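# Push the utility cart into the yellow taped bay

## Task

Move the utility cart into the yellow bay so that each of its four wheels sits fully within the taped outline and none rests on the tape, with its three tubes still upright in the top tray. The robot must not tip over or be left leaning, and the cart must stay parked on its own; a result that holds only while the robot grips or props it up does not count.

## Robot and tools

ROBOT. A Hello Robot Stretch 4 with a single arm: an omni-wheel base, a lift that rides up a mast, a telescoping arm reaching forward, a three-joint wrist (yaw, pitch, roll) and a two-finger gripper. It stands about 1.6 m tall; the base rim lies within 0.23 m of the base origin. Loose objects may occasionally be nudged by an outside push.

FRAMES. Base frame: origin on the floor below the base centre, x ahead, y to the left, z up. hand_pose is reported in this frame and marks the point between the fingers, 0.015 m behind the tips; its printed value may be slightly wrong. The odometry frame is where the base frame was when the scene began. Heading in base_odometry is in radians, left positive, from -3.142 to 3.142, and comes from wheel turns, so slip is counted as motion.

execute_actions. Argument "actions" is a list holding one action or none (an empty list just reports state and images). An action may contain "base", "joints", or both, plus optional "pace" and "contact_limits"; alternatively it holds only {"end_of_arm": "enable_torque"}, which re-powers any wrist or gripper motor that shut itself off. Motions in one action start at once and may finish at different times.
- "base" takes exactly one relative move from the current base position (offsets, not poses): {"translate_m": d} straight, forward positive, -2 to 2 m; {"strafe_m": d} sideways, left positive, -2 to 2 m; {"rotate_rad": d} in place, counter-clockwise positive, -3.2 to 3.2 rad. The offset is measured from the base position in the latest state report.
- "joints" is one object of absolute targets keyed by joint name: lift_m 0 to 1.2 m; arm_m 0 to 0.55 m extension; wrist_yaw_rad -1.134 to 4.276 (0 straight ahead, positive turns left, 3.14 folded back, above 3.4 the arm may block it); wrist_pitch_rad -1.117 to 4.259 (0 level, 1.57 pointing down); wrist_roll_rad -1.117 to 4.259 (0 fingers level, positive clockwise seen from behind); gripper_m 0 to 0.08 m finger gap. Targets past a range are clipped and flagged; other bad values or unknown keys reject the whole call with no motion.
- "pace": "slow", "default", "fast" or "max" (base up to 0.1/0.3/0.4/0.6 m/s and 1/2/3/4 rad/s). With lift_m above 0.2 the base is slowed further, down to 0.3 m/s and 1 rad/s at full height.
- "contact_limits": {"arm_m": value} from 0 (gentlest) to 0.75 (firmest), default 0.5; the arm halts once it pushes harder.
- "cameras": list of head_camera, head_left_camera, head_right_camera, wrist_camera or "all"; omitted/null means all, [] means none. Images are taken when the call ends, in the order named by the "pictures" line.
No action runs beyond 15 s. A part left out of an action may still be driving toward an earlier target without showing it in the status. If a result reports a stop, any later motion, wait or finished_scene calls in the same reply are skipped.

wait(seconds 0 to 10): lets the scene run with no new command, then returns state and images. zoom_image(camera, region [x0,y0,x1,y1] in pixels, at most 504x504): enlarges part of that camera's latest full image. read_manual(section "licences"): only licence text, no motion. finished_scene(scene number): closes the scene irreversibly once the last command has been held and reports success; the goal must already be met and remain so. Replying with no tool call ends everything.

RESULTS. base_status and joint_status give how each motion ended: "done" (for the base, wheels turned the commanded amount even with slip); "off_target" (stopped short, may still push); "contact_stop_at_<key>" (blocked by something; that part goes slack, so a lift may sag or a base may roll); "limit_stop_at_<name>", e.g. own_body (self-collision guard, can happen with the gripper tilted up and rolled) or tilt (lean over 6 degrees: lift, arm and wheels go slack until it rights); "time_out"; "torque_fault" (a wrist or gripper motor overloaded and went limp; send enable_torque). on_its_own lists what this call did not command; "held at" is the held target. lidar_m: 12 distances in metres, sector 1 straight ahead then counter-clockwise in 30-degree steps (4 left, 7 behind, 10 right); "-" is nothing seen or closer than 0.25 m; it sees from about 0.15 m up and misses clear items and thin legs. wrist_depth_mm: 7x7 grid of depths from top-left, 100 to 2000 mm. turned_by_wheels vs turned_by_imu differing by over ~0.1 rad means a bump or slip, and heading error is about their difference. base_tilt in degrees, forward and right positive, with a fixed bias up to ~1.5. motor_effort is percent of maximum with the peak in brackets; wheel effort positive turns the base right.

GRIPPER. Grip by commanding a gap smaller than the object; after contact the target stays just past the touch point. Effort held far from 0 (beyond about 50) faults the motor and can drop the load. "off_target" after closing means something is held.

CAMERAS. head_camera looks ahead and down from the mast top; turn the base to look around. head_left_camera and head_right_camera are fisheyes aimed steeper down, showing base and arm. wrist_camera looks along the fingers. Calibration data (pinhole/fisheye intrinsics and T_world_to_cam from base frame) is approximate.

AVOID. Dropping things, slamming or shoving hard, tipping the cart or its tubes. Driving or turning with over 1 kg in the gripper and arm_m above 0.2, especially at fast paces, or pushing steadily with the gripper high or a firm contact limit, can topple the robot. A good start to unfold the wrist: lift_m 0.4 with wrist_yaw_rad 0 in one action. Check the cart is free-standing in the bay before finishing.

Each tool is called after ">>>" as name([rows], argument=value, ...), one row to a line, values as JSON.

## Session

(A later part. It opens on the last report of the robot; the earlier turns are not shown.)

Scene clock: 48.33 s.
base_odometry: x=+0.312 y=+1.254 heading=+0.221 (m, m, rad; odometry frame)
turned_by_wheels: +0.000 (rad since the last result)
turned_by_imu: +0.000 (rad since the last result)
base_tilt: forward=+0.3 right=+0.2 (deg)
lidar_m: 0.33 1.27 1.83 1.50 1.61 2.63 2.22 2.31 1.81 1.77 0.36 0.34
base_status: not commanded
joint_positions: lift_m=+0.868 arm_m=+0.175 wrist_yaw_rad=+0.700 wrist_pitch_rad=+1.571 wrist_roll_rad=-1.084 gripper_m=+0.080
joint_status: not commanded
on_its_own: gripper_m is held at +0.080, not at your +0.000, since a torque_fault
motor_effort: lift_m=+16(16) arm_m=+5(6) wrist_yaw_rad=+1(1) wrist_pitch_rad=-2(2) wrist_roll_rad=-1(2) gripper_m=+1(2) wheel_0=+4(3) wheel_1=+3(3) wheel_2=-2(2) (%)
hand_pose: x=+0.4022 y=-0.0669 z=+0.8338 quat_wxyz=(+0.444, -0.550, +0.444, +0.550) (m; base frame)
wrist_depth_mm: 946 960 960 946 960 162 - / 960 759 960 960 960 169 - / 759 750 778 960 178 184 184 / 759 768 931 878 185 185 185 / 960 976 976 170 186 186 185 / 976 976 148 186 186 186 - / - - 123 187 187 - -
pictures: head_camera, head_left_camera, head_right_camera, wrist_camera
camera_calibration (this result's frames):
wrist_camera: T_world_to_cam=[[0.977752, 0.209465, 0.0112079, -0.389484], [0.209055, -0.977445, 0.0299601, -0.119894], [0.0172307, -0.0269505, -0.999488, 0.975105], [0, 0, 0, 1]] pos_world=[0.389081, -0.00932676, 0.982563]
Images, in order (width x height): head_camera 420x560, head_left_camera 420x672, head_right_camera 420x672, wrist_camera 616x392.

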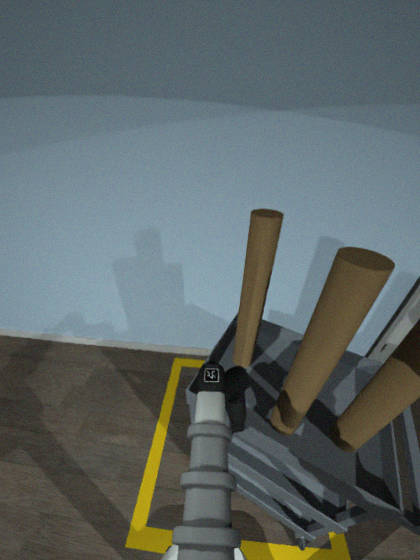

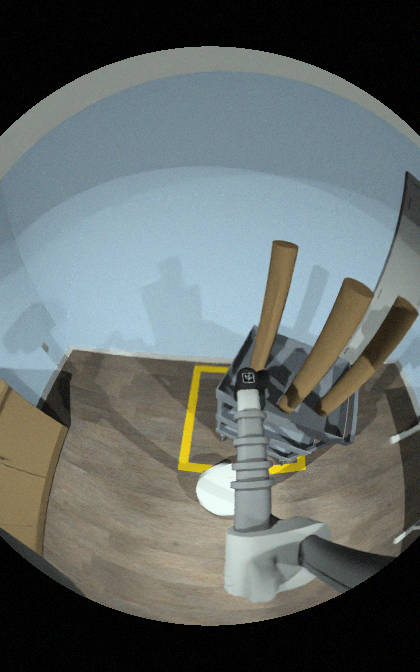

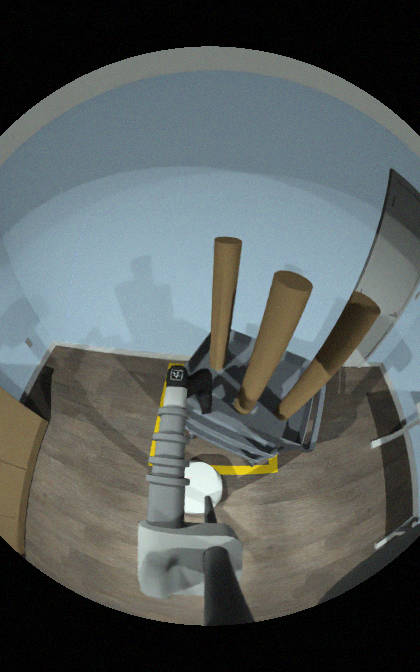

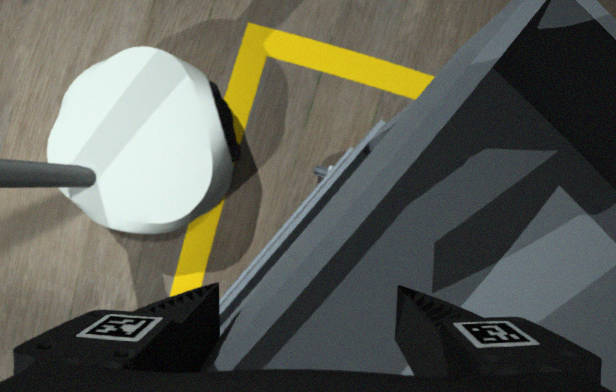

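>>> execute_actions([
  {"base": {"strafe_m": 0.10}, "joints": {"arm_m": 0.195, "gripper_m": 0.08}},
])

Scene clock: 51.23 s.
base_odometry: x=+0.290 y=+1.352 heading=+0.221 (m, m, rad; odometry frame)
turned_by_wheels: +0.000 (rad since the last result)
turned_by_imu: -0.002 (rad since the last result)
base_tilt: forward=+0.3 right=+0.2 (deg)
lidar_m: 0.42 1.30 1.84 1.40 1.50 2.58 2.23 2.35 1.94 0.61 0.40 0.38
base_status: done
joint_positions: lift_m=+0.868 arm_m=+0.194 wrist_yaw_rad=+0.698 wrist_pitch_rad=+1.572 wrist_roll_rad=-1.083 gripper_m=+0.080
joint_status: gripper_m torque_fault (moved +0.000 of +0.000); the others done
motor_effort: lift_m=+16(16) arm_m=+7(11) wrist_yaw_rad=+5(10) wrist_pitch_rad=-5(20) wrist_roll_rad=-1(3) gripper_m=+2(1) wheel_0=-7(11) wheel_1=+3(12) wheel_2=-2(4) (%)
hand_pose: x=+0.4206 y=-0.0671 z=+0.8338 quat_wxyz=(+0.444, -0.550, +0.445, +0.550) (m; base frame)
wrist_depth_mm: 960 960 946 946 946 946 960 / 960 750 946 946 960 960 960 / 750 759 809 976 960 960 960 / 976 759 960 976 960 960 976 / 976 960 976 508 182 121 976 / 991 976 512 508 135 117 - / - - 452 178 124 - -
pictures: head_camera, head_left_camera, head_right_camera, wrist_camera
camera_calibration (this result's frames):
wrist_camera: T_world_to_cam=[[0.978176, 0.207522, 0.0103136, -0.407017], [0.20713, -0.97784, 0.0304364, -0.123561], [0.0164013, -0.0276359, -0.999483, 0.975081], [0, 0, 0, 1]] pos_world=[0.407735, -0.00941058, 0.982536]
Images, in order (width x height): head_camera 420x560, head_left_camera 420x672, head_right_camera 420x672, wrist_camera 616x392.

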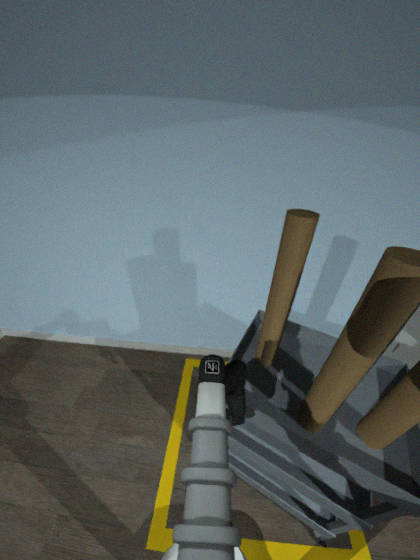

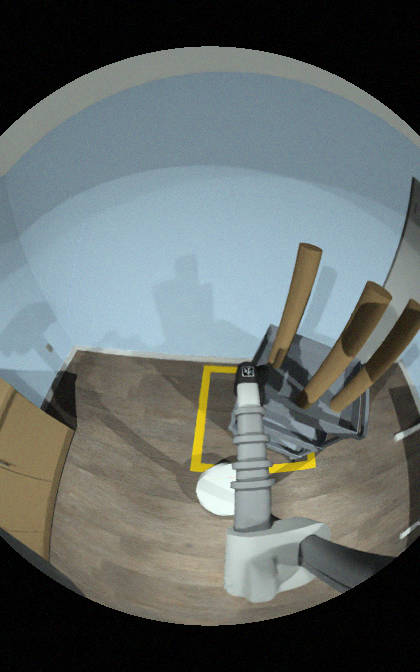

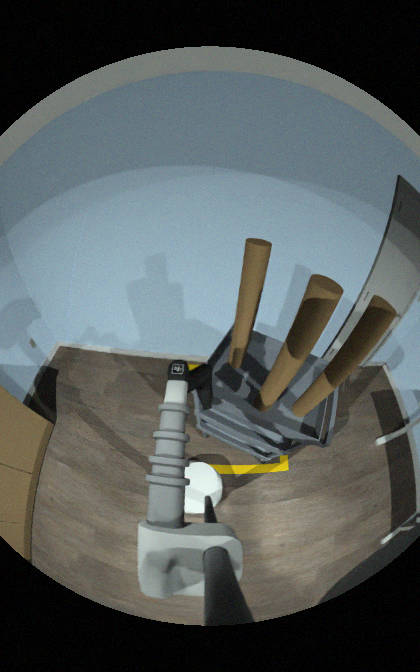

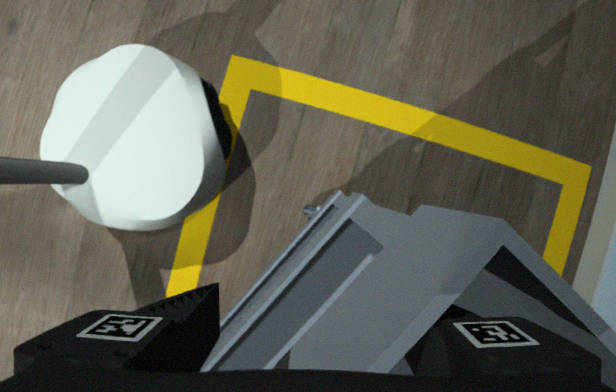

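>>> zoom_image(camera="wrist_camera", region=[180, 150, 616, 392])

>>> zoom_image(camera="head_camera", region=[140, 290, 420, 560])

Region (180, 150, 616, 392) of wrist_camera's 616x392 image, scaled by 1.156.

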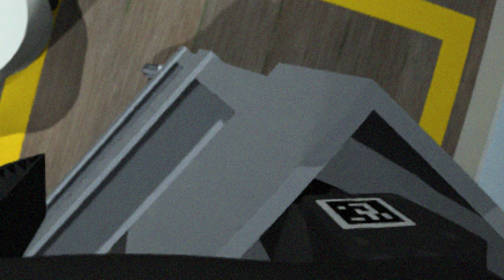

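Region (140, 290, 420, 560) of head_camera's 420x560 image, scaled by 1.800, with more detail than that image has; it fills the top 486 rows of this view, and the rest is white.

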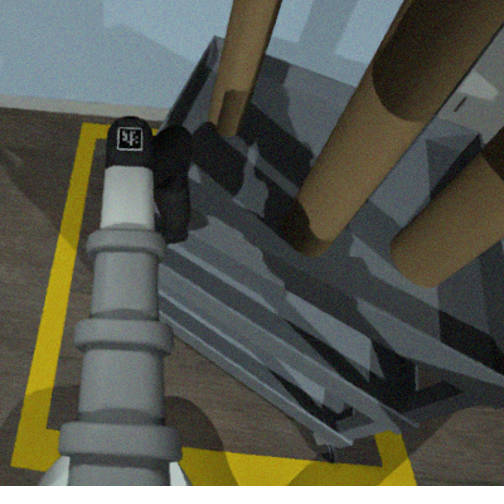

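>>> zoom_image(camera="head_left_camera", region=[160, 320, 400, 520])

>>> zoom_image(camera="head_right_camera", region=[140, 320, 380, 520])

Region (160, 320, 400, 520) of head_left_camera's 420x672 image, scaled by 2.100, with more detail than that image has.

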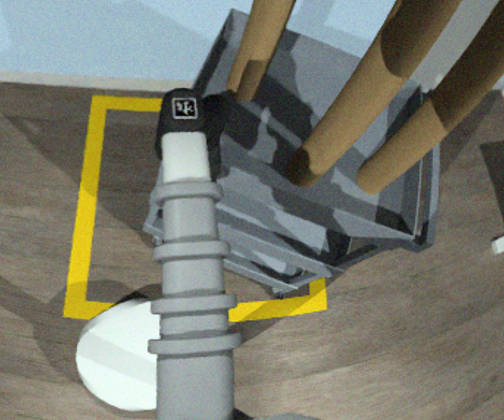

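Region (140, 320, 380, 520) of head_right_camera's 420x672 image, scaled by 2.100, with more detail than that image has.

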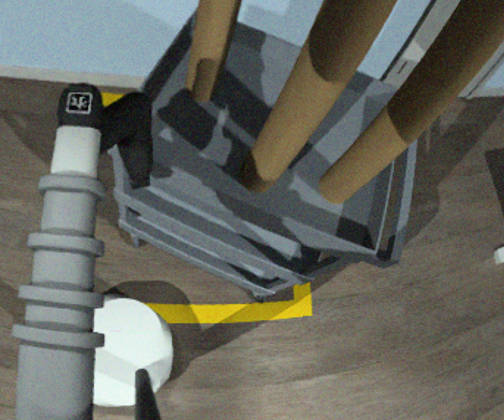

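>>> execute_actions([
  {"base": {"strafe_m": 0.035}, "joints": {"arm_m": 0.244, "wrist_roll_rad": -0.253}},
])

Scene clock: 58.50 s.
base_odometry: x=+0.283 y=+1.386 heading=+0.220 (m, m, rad; odometry frame)
turned_by_wheels: +0.000 (rad since the last result)
turned_by_imu: -0.002 (rad since the last result)
base_tilt: forward=+0.3 right=+0.2 (deg)
lidar_m: 0.43 1.27 1.82 1.38 1.48 2.58 2.23 2.37 1.95 0.63 0.43 0.40
base_status: done
joint_positions: lift_m=+0.868 arm_m=+0.243 wrist_yaw_rad=+0.700 wrist_pitch_rad=+1.570 wrist_roll_rad=-0.253 gripper_m=+0.080
joint_status: all done
motor_effort: lift_m=+16(16) arm_m=+8(8) wrist_yaw_rad=+0(4) wrist_pitch_rad=+0(5) wrist_roll_rad=+1(6) gripper_m=+3(1) wheel_0=-3(9) wheel_1=+2(11) wheel_2=+0(0) (%)
hand_pose: x=+0.4699 y=-0.0668 z=+0.8338 quat_wxyz=(+0.628, -0.324, +0.628, +0.324) (m; base frame)
wrist_depth_mm: 960 960 960 960 946 946 866 / 960 960 946 960 946 960 931 / 976 960 960 960 960 960 960 / 976 960 976 960 809 504 500 / 960 768 976 289 180 157 - / 768 768 931 125 124 115 - / - - 976 187 186 - -
pictures: head_camera, head_left_camera, head_right_camera, wrist_camera
camera_calibration (this result's frames):
wrist_camera: T_world_to_cam=[[0.814504, -0.580048, 0.0112828, -0.431754], [-0.580103, -0.814009, 0.0294873, 0.248178], [-0.00791978, -0.0305627, -0.999501, 0.985529], [0, 0, 0, 1]] pos_world=[0.503439, -0.0182985, 0.982591]
Images, in order (width x height): head_camera 420x560, head_left_camera 420x672, head_right_camera 420x672, wrist_camera 616x392.

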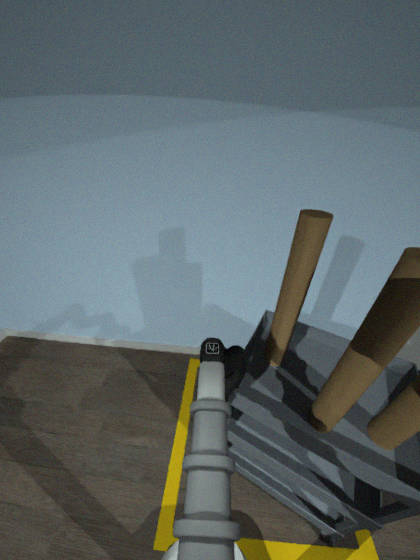

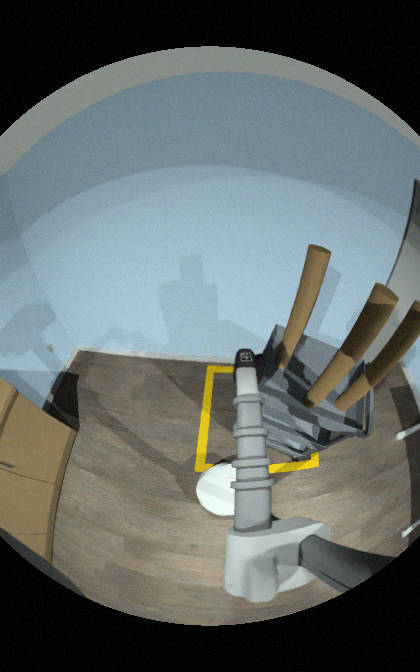

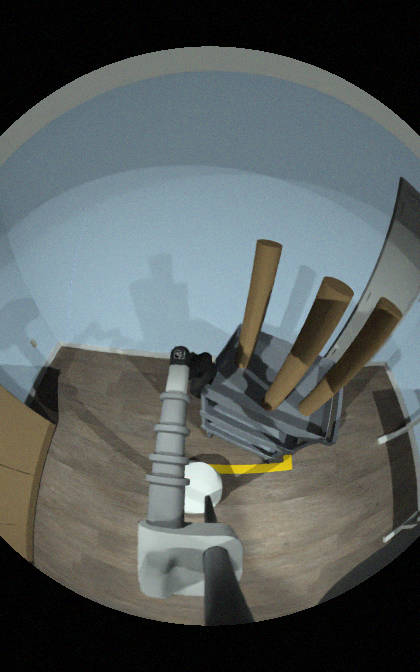

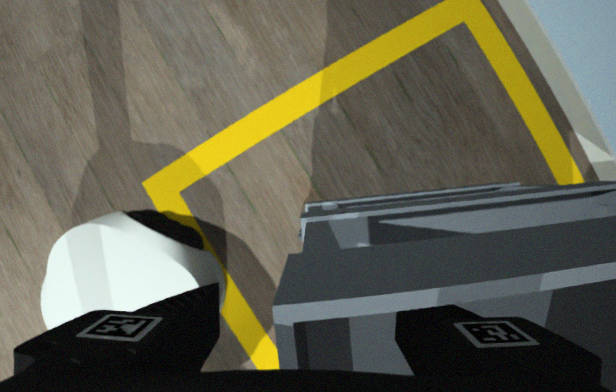

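>>> zoom_image(camera="wrist_camera", region=[160, 170, 616, 392])

Region (160, 170, 616, 392) of wrist_camera's 616x392 image, scaled by 1.105; it fills the top 245 rows of this view, and the rest is white.

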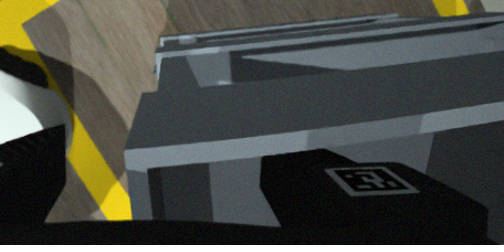

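>>> execute_actions([
  {"base": {"strafe_m": 0.145}, "joints": {"arm_m": 0.483}},
])

Scene clock: 61.53 s.
base_odometry: x=+0.251 y=+1.527 heading=+0.220 (m, m, rad; odometry frame)
turned_by_wheels: +0.000 (rad since the last result)
turned_by_imu: -0.005 (rad since the last result)
base_tilt: forward=+0.3 right=+0.2 (deg)
lidar_m: 0.58 1.27 1.84 1.23 1.32 1.92 2.22 2.35 2.09 2.03 0.42 0.43
base_status: done
joint_positions: lift_m=+0.868 arm_m=+0.482 wrist_yaw_rad=+0.700 wrist_pitch_rad=+1.570 wrist_roll_rad=-0.253 gripper_m=+0.080
joint_status: all done
motor_effort: lift_m=+16(16) arm_m=+8(12) wrist_yaw_rad=+0(24) wrist_pitch_rad=+0(33) wrist_roll_rad=-1(9) gripper_m=+2(3) wheel_0=-3(24) wheel_1=+4(11) wheel_2=-3(4) (%)
hand_pose: x=+0.7089 y=-0.0668 z=+0.8338 quat_wxyz=(+0.629, -0.324, +0.628, +0.324) (m; base frame)
wrist_depth_mm: 960 960 960 960 960 759 603 / 976 960 946 960 946 866 647 / 960 960 960 960 139 142 732 / 976 976 960 184 184 183 - / 976 976 976 185 185 184 183 / 768 831 160 185 185 185 - / - - 145 186 186 - -
pictures: head_camera, head_left_camera, head_right_camera, wrist_camera
camera_calibration (this result's frames):
wrist_camera: T_world_to_cam=[[0.814188, -0.580492, 0.0112861, -0.626218], [-0.580548, -0.813693, 0.0294733, 0.387166], [-0.00792562, -0.0305489, -0.999502, 0.987427], [0, 0, 0, 1]] pos_world=[0.742454, -0.0183158, 0.982592]
Images, in order (width x height): head_camera 420x560, head_left_camera 420x672, head_right_camera 420x672, wrist_camera 616x392.

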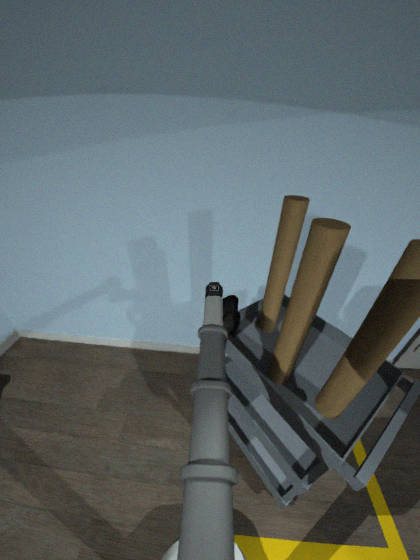

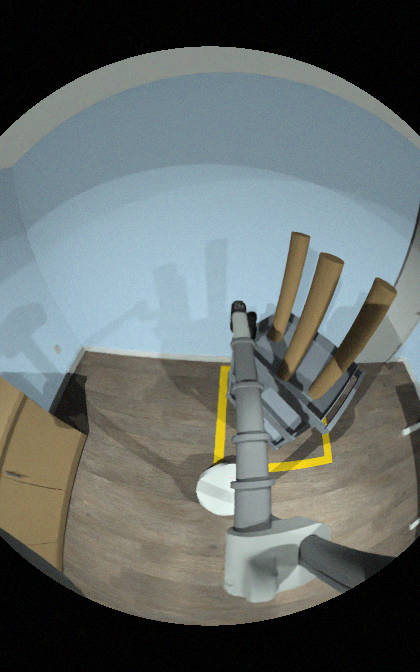

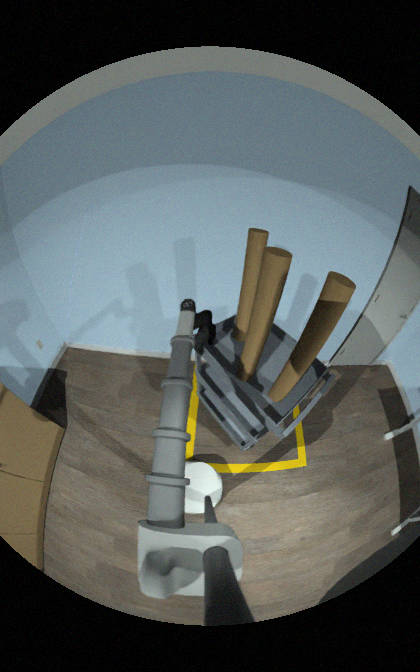

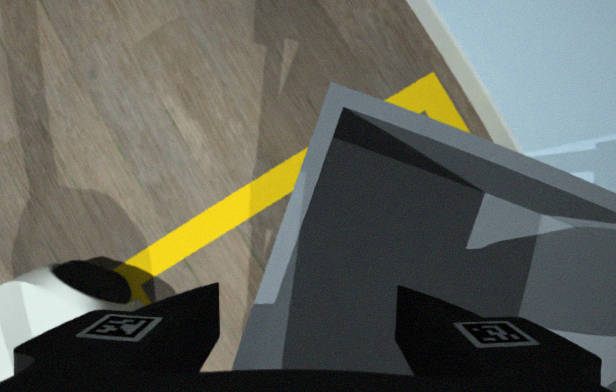

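>>> zoom_image(camera="head_right_camera", region=[160, 300, 360, 490])

>>> zoom_image(camera="head_left_camera", region=[190, 300, 390, 490])

>>> zoom_image(camera="head_camera", region=[200, 280, 420, 560])

Region (160, 300, 360, 490) of head_right_camera's 420x672 image, scaled by 2.520, with more detail than that image has; it fills the top 479 rows of this view, and the rest is white.

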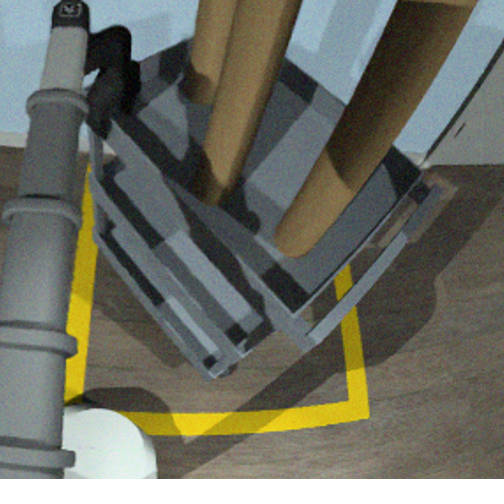

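Region (190, 300, 390, 490) of head_left_camera's 420x672 image, scaled by 2.520, with more detail than that image has; it fills the top 479 rows of this view, and the rest is white.

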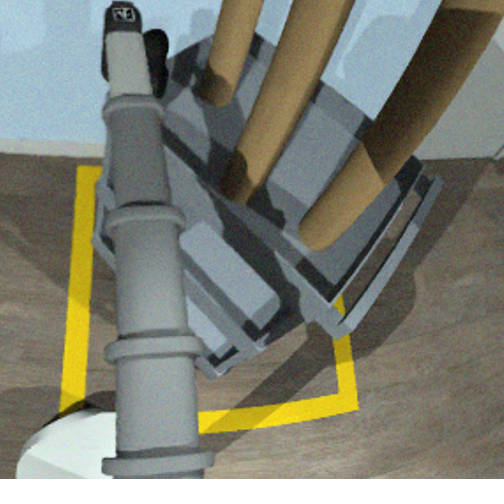

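Region (200, 280, 420, 560) of head_camera's 420x560 image, scaled by 1.800, with more detail than that image has; it fills the left 396 columns of this view, and the rest is white.

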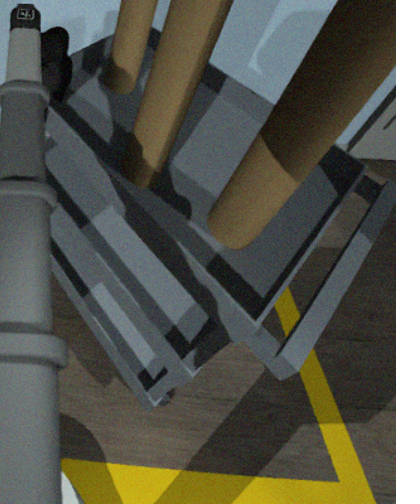

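>>> zoom_image(camera="wrist_camera", region=[180, 60, 616, 392])

Region (180, 60, 616, 392) of wrist_camera's 616x392 image, scaled by 1.156; it fills the top 384 rows of this view, and the rest is white.

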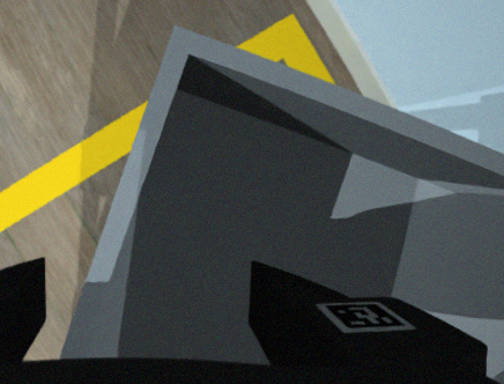

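>>> zoom_image(camera="head_right_camera", region=[180, 360, 320, 480])

>>> zoom_image(camera="head_left_camera", region=[205, 360, 345, 480])

Region (180, 360, 320, 480) of head_right_camera's 420x672 image, scaled by 3.600, with more detail than that image has; it fills the top 432 rows of this view, and the rest is white.

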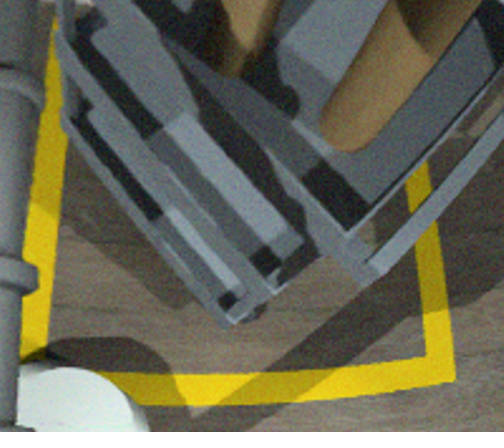

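Region (205, 360, 345, 480) of head_left_camera's 420x672 image, scaled by 3.600, with more detail than that image has; it fills the top 432 rows of this view, and the rest is white.

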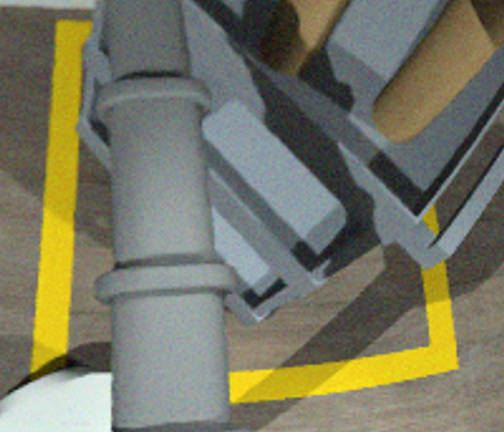

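>>> zoom_image(camera="head_right_camera", region=[170, 350, 240, 420])

>>> zoom_image(camera="head_left_camera", region=[200, 350, 270, 420])

Region (170, 350, 240, 420) of head_right_camera's 420x672 image, scaled by 7.200, with more detail than that image has.

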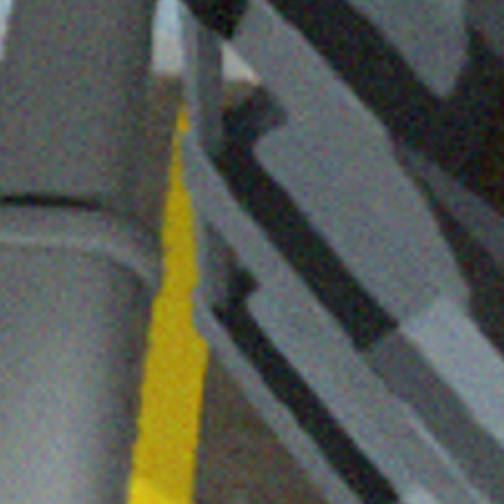

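Region (200, 350, 270, 420) of head_left_camera's 420x672 image, scaled by 7.200, with more detail than that image has.

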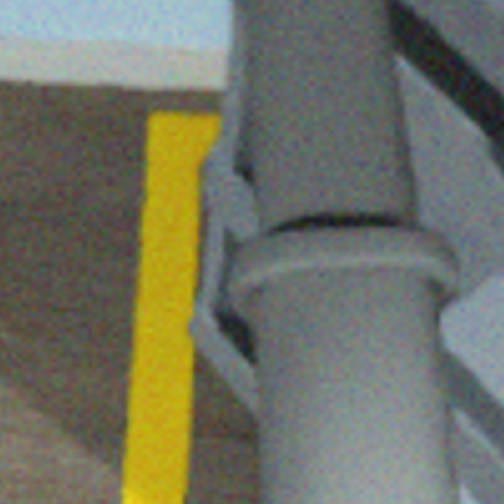

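>>> execute_actions([
  {"joints": {"lift_m": 0.94}, "pace": "fast"},
])

Scene clock: 68.57 s.
base_odometry: x=+0.251 y=+1.527 heading=+0.220 (m, m, rad; odometry frame)
turned_by_wheels: +0.000 (rad since the last result)
turned_by_imu: -0.002 (rad since the last result)
base_tilt: forward=+0.3 right=+0.2 (deg)
lidar_m: 0.58 1.27 1.82 1.23 1.32 1.93 2.23 2.35 2.13 2.04 0.43 0.42
base_status: not commanded
joint_positions: lift_m=+0.940 arm_m=+0.482 wrist_yaw_rad=+0.700 wrist_pitch_rad=+1.570 wrist_roll_rad=-0.253 gripper_m=+0.080
joint_status: all done
motor_effort: lift_m=+22(24) arm_m=+8(8) wrist_yaw_rad=+0(0) wrist_pitch_rad=-1(0) wrist_roll_rad=+0(1) gripper_m=+3(2) wheel_0=-4(3) wheel_1=+4(4) wheel_2=-4(4) (%)
hand_pose: x=+0.7089 y=-0.0668 z=+0.9052 quat_wxyz=(+0.629, -0.324, +0.628, +0.324) (m; base frame)
wrist_depth_mm: 1025 1025 1025 1025 1025 759 597 / 1025 1042 1025 1025 1025 866 654 / 1042 1025 1025 1025 1025 1008 741 / 1025 1042 1042 256 255 255 809 / 1042 1025 1025 256 255 256 255 / 842 842 1042 257 256 256 256 / - - 187 257 257 - -
pictures: head_camera, head_left_camera, head_right_camera, wrist_camera
camera_calibration (this result's frames):
wrist_camera: T_world_to_cam=[[0.814187, -0.580492, 0.0112861, -0.627029], [-0.580548, -0.813692, 0.0294732, 0.385063], [-0.00792553, -0.0305488, -0.999502, 1.05887], [0, 0, 0, 1]] pos_world=[0.742459, -0.0183158, 1.05407]
Images, in order (width x height): head_camera 420x560, head_left_camera 420x672, head_right_camera 420x672, wrist_camera 616x392.

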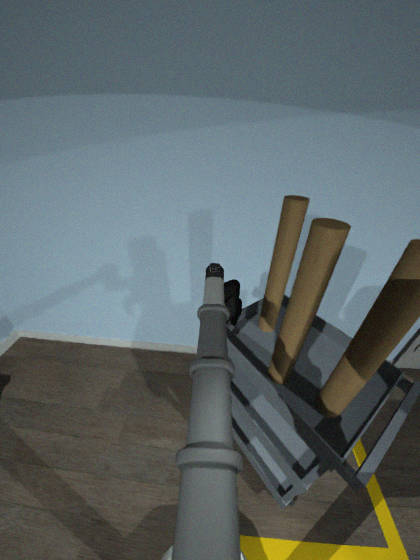

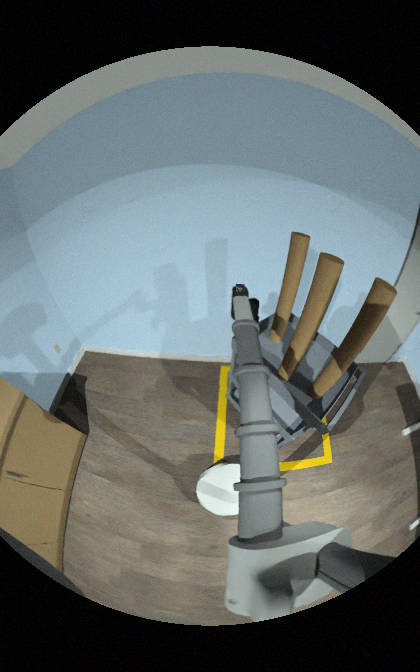

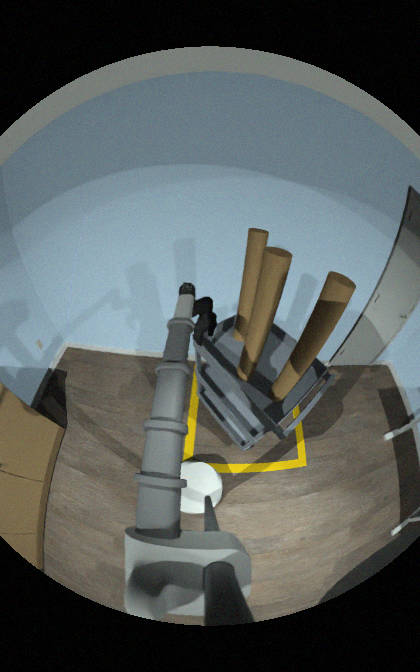

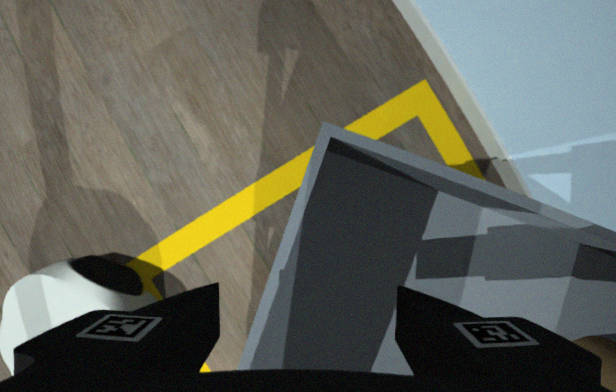

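>>> zoom_image(camera="wrist_camera", region=[120, 60, 500, 310])

Region (120, 60, 500, 310) of wrist_camera's 616x392 image, scaled by 1.326; it fills the top 332 rows of this view, and the rest is white.

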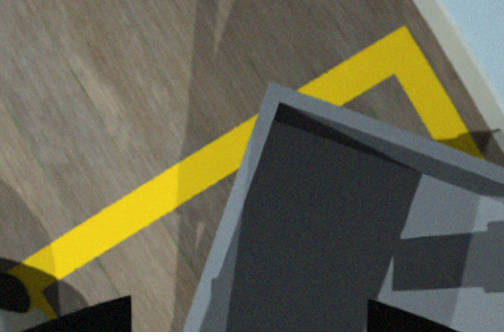

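>>> zoom_image(camera="head_right_camera", region=[185, 370, 225, 410])

>>> zoom_image(camera="head_left_camera", region=[212, 375, 252, 415])

Region (185, 370, 225, 410) of head_right_camera's 420x672 image, scaled by 12.600, with more detail than that image has.

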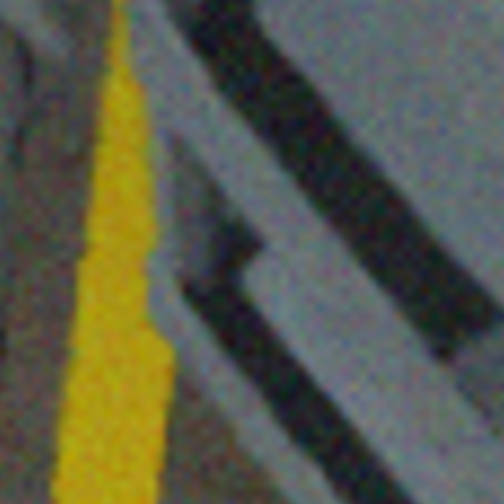

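Region (212, 375, 252, 415) of head_left_camera's 420x672 image, scaled by 12.600, with more detail than that image has.

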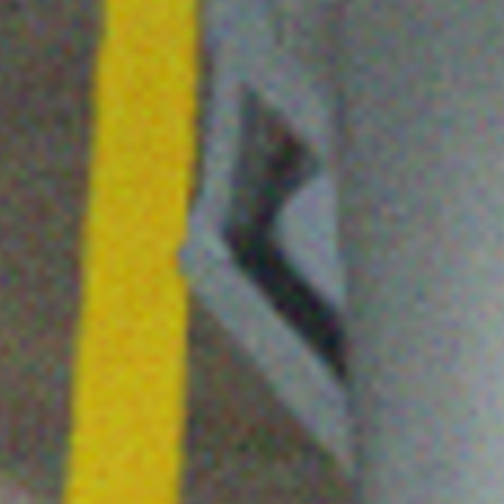

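>>> execute_actions([
  {"base": {"strafe_m": 0.047}, "joints": {"arm_m": 0.537, "wrist_roll_rad": 0.889}, "pace": "fast"},
], cameras=["wrist_camera", "head_left_camera"])

Scene clock: 81.80 s.
base_odometry: x=+0.241 y=+1.573 heading=+0.220 (m, m, rad; odometry frame)
turned_by_wheels: +0.000 (rad since the last result)
turned_by_imu: -0.002 (rad since the last result)
base_tilt: forward=+0.4 right=+0.2 (deg)
lidar_m: 0.60 1.29 1.84 1.18 1.28 1.85 2.23 2.34 2.18 2.09 0.46 0.47
base_status: done
joint_positions: lift_m=+0.940 arm_m=+0.536 wrist_yaw_rad=+0.700 wrist_pitch_rad=+1.570 wrist_roll_rad=+0.889 gripper_m=+0.080
joint_status: all done
motor_effort: lift_m=+22(22) arm_m=+8(9) wrist_yaw_rad=-1(1) wrist_pitch_rad=+0(1) wrist_roll_rad=+1(5) gripper_m=+3(1) wheel_0=-2(8) wheel_1=+2(12) wheel_2=+0(1) (%)
hand_pose: x=+0.7630 y=-0.0668 z=+0.9052 quat_wxyz=(+0.704, +0.067, +0.704, -0.066) (m; base frame)
wrist_depth_mm: 809 842 931 960 1025 559 - / 1042 1025 1042 1025 1008 250 249 / 1042 1042 1042 1025 500 251 251 / 1042 1042 1042 1042 254 253 252 / 1060 1042 1042 256 255 255 254 / 1060 1042 1042 238 256 255 255 / - - 1042 1042 208 - -
pictures: head_left_camera, wrist_camera
camera_calibration (this result's frames):
wrist_camera: T_world_to_cam=[[-0.188763, -0.981965, 0.0106226, 0.0679723], [-0.981532, 0.188999, 0.0295594, 0.789277], [-0.031034, -0.00484673, -0.999507, 1.07865], [0, 0, 0, 1]] pos_world=[0.821006, -0.0771983, 1.05406]
Images, in order (width x height): head_left_camera 420x672, wrist_camera 616x392.

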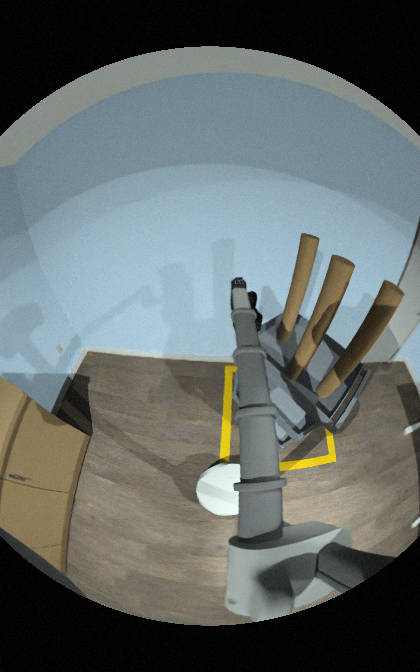

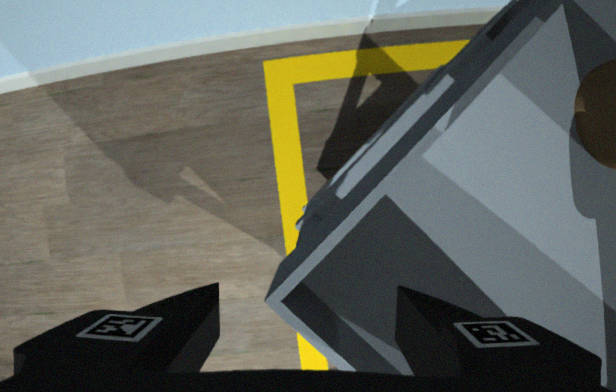

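>>> execute_actions(actions=[])

Scene clock: 82.33 s.
base_odometry: x=+0.241 y=+1.573 heading=+0.220 (m, m, rad; odometry frame)
turned_by_wheels: +0.000 (rad since the last result)
turned_by_imu: +0.000 (rad since the last result)
base_tilt: forward=+0.4 right=+0.2 (deg)
lidar_m: 0.63 1.31 1.85 1.18 1.26 1.87 2.26 2.33 2.15 2.10 0.45 0.46
base_status: done
joint_positions: lift_m=+0.940 arm_m=+0.536 wrist_yaw_rad=+0.700 wrist_pitch_rad=+1.570 wrist_roll_rad=+0.889 gripper_m=+0.080
joint_status: all done
motor_effort: lift_m=+22(22) arm_m=+8(9) wrist_yaw_rad=+0(1) wrist_pitch_rad=+0(1) wrist_roll_rad=+0(5) gripper_m=+3(1) wheel_0=-3(8) wheel_1=+2(12) wheel_2=+0(1) (%)
hand_pose: x=+0.7630 y=-0.0668 z=+0.9052 quat_wxyz=(+0.704, +0.067, +0.704, -0.066) (m; base frame)
wrist_depth_mm: 798 854 931 976 1025 564 - / 1025 1042 1025 1025 1025 250 250 / 1042 1042 1025 1025 500 252 251 / 1042 1042 1042 1025 253 253 252 / 1042 1042 1042 256 255 254 254 / 1060 1042 1042 238 256 255 255 / - - 1060 1060 208 - -
pictures: head_camera, head_left_camera, head_right_camera, wrist_camera
camera_calibration (this result's frames):
wrist_camera: T_world_to_cam=[[-0.188763, -0.981965, 0.0106225, 0.0679727], [-0.981532, 0.189, 0.0295593, 0.789277], [-0.0310339, -0.00484664, -0.999507, 1.07865], [0, 0, 0, 1]] pos_world=[0.821006, -0.0771983, 1.05406]
Images, in order (width x height): head_camera 420x560, head_left_camera 420x672, head_right_camera 420x672, wrist_camera 616x392.

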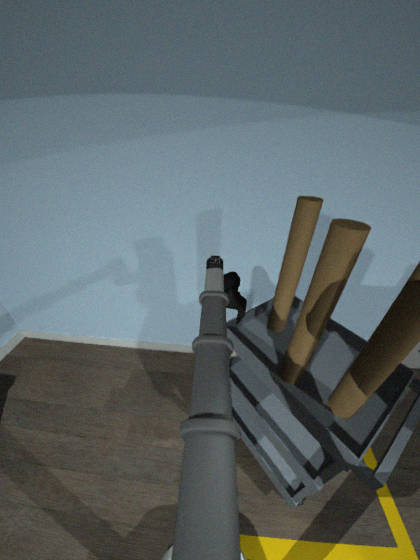

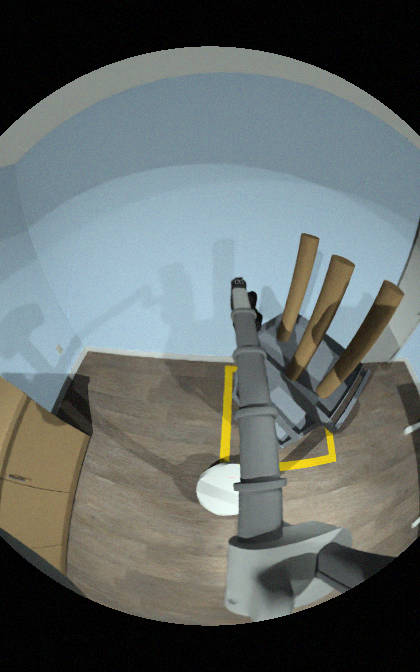

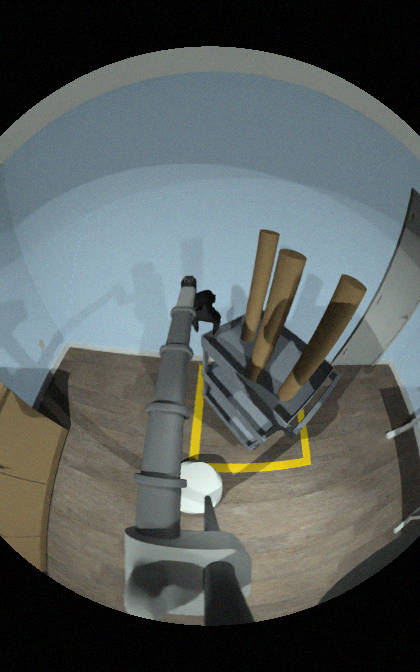

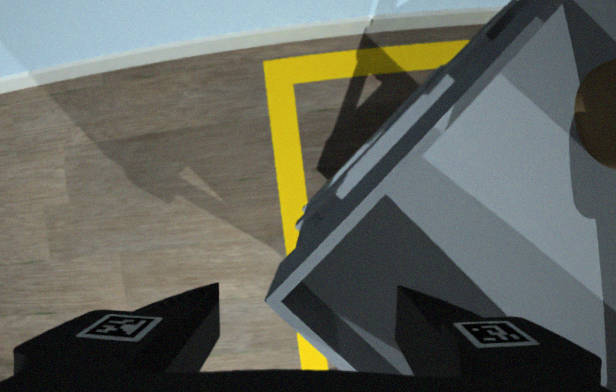

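>>> zoom_image(camera="wrist_camera", region=[180, 140, 480, 392])

>>> zoom_image(camera="head_right_camera", region=[170, 310, 350, 490])

Region (180, 140, 480, 392) of wrist_camera's 616x392 image, scaled by 1.680; it fills the top 423 rows of this view, and the rest is white.

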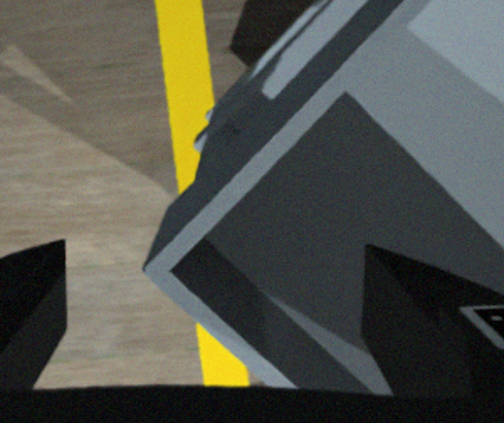

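Region (170, 310, 350, 490) of head_right_camera's 420x672 image, scaled by 2.800, with more detail than that image has.

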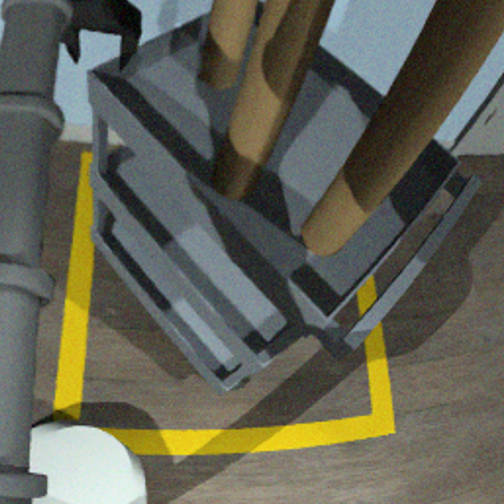

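>>> execute_actions([
  {"joints": {"lift_m": 0.87}, "pace": "fast"},
], cameras=["wrist_camera", "head_right_camera"])

Scene clock: 85.47 s.
base_odometry: x=+0.241 y=+1.573 heading=+0.220 (m, m, rad; odometry frame)
turned_by_wheels: +0.000 (rad since the last result)
turned_by_imu: -0.001 (rad since the last result)
base_tilt: forward=+0.3 right=+0.2 (deg)
lidar_m: 0.63 1.28 1.83 1.18 1.28 1.87 2.22 2.35 2.15 2.09 0.45 0.49
base_status: not commanded
joint_positions: lift_m=+0.870 arm_m=+0.536 wrist_yaw_rad=+0.700 wrist_pitch_rad=+1.570 wrist_roll_rad=+0.889 gripper_m=+0.080
joint_status: all done
motor_effort: lift_m=+14(20) arm_m=+7(8) wrist_yaw_rad=+0(0) wrist_pitch_rad=-1(0) wrist_roll_rad=+3(2) gripper_m=+2(3) wheel_0=-2(3) wheel_1=+2(2) wheel_2=+0(0) (%)
hand_pose: x=+0.7630 y=-0.0668 z=+0.8359 quat_wxyz=(+0.704, +0.067, +0.704, -0.066) (m; base frame)
wrist_depth_mm: 809 854 904 946 960 496 - / 960 960 946 946 946 160 - / 960 960 976 960 500 170 183 / 976 976 960 960 145 184 184 / 991 976 960 201 186 185 185 / 976 991 976 135 186 186 - / - - 129 158 187 - -
pictures: head_right_camera, wrist_camera
camera_calibration (this result's frames):
wrist_camera: T_world_to_cam=[[-0.188768, -0.981964, 0.0106225, 0.068714], [-0.981531, 0.189005, 0.0295593, 0.791329], [-0.0310339, -0.00484647, -0.999507, 1.00931], [0, 0, 0, 1]] pos_world=[0.821008, -0.0771986, 0.984693]
Images, in order (width x height): head_right_camera 420x672, wrist_camera 616x392.

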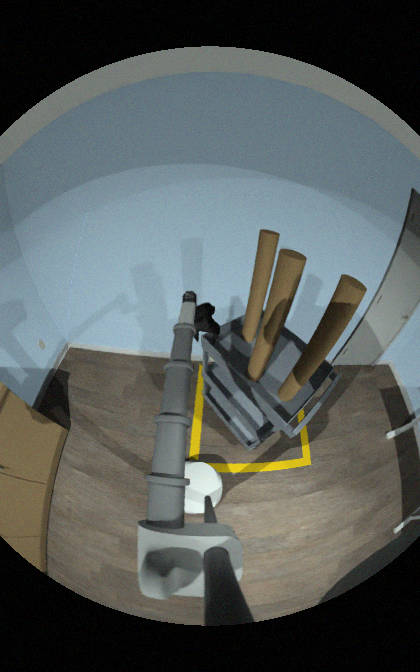

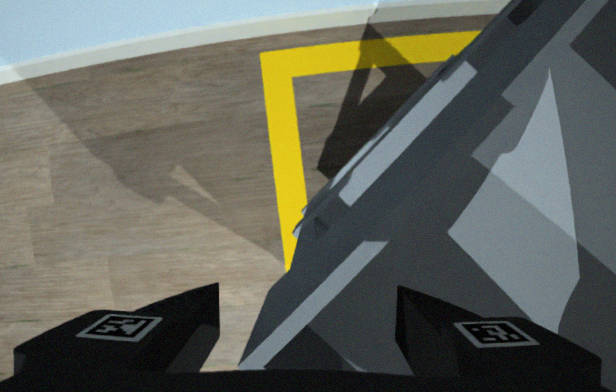

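>>> execute_actions([
  {"base": {"strafe_m": -0.125}},
])

Scene clock: 87.27 s.
base_odometry: x=+0.269 y=+1.451 heading=+0.220 (m, m, rad; odometry frame)
turned_by_wheels: +0.000 (rad since the last result)
turned_by_imu: +0.003 (rad since the last result)
base_tilt: forward=+0.3 right=+0.2 (deg)
lidar_m: 0.61 1.28 1.83 1.31 1.42 2.04 2.26 2.37 2.01 1.96 0.43 0.46
base_status: done
joint_positions: lift_m=+0.870 arm_m=+0.536 wrist_yaw_rad=+0.700 wrist_pitch_rad=+1.570 wrist_roll_rad=+0.889 gripper_m=+0.080
joint_status: not commanded
motor_effort: lift_m=+15(15) arm_m=+6(8) wrist_yaw_rad=+0(18) wrist_pitch_rad=+1(41) wrist_roll_rad=+0(1) gripper_m=+2(1) wheel_0=+4(33) wheel_1=-4(11) wheel_2=+2(14) (%)
hand_pose: x=+0.7632 y=-0.0667 z=+0.8359 quat_wxyz=(+0.704, +0.067, +0.704, -0.066) (m; base frame)
wrist_depth_mm: 798 842 878 946 946 424 - / 960 960 960 946 946 182 182 / 976 976 960 960 183 183 183 / 976 991 960 433 185 185 184 / 976 976 976 186 186 185 185 / 991 991 129 187 187 186 - / - - 119 165 187 - -
pictures: head_camera, head_left_camera, head_right_camera, wrist_camera
camera_calibration (this result's frames):
wrist_camera: T_world_to_cam=[[-0.18916, -0.981892, 0.0103699, 0.0693219], [-0.981464, 0.189388, 0.0293554, 0.791716], [-0.0307878, -0.00462483, -0.999515, 1.00914], [0, 0, 0, 1]] pos_world=[0.821222, -0.0772074, 0.984688]
Images, in order (width x height): head_camera 420x560, head_left_camera 420x672, head_right_camera 420x672, wrist_camera 616x392.

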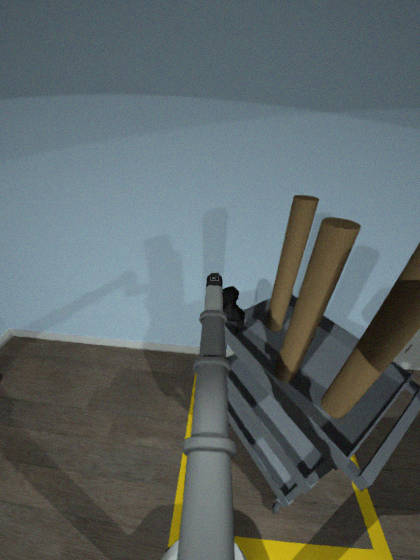

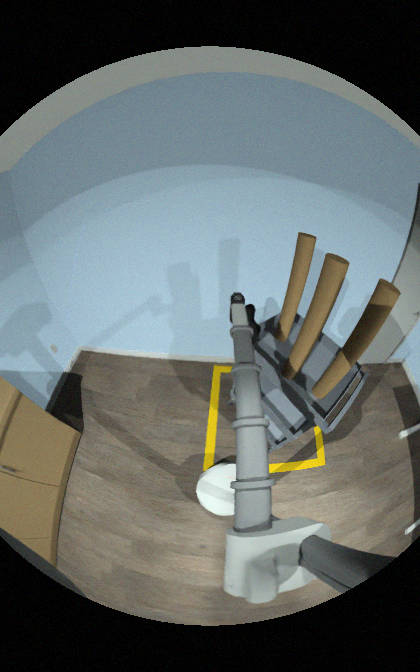

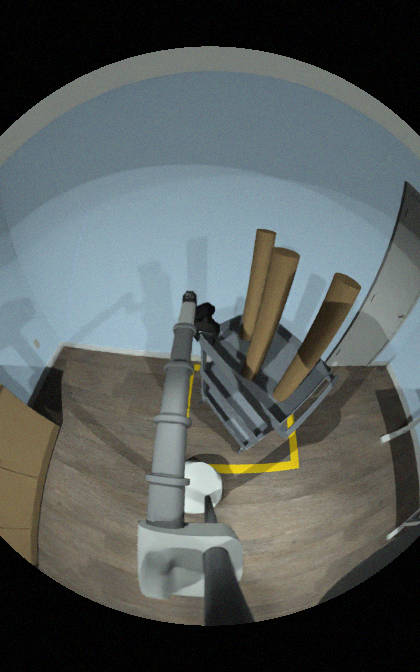

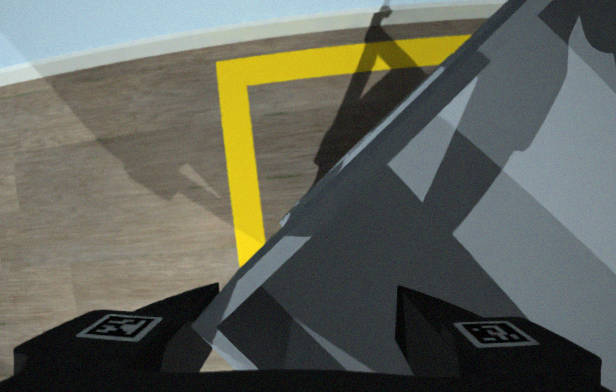

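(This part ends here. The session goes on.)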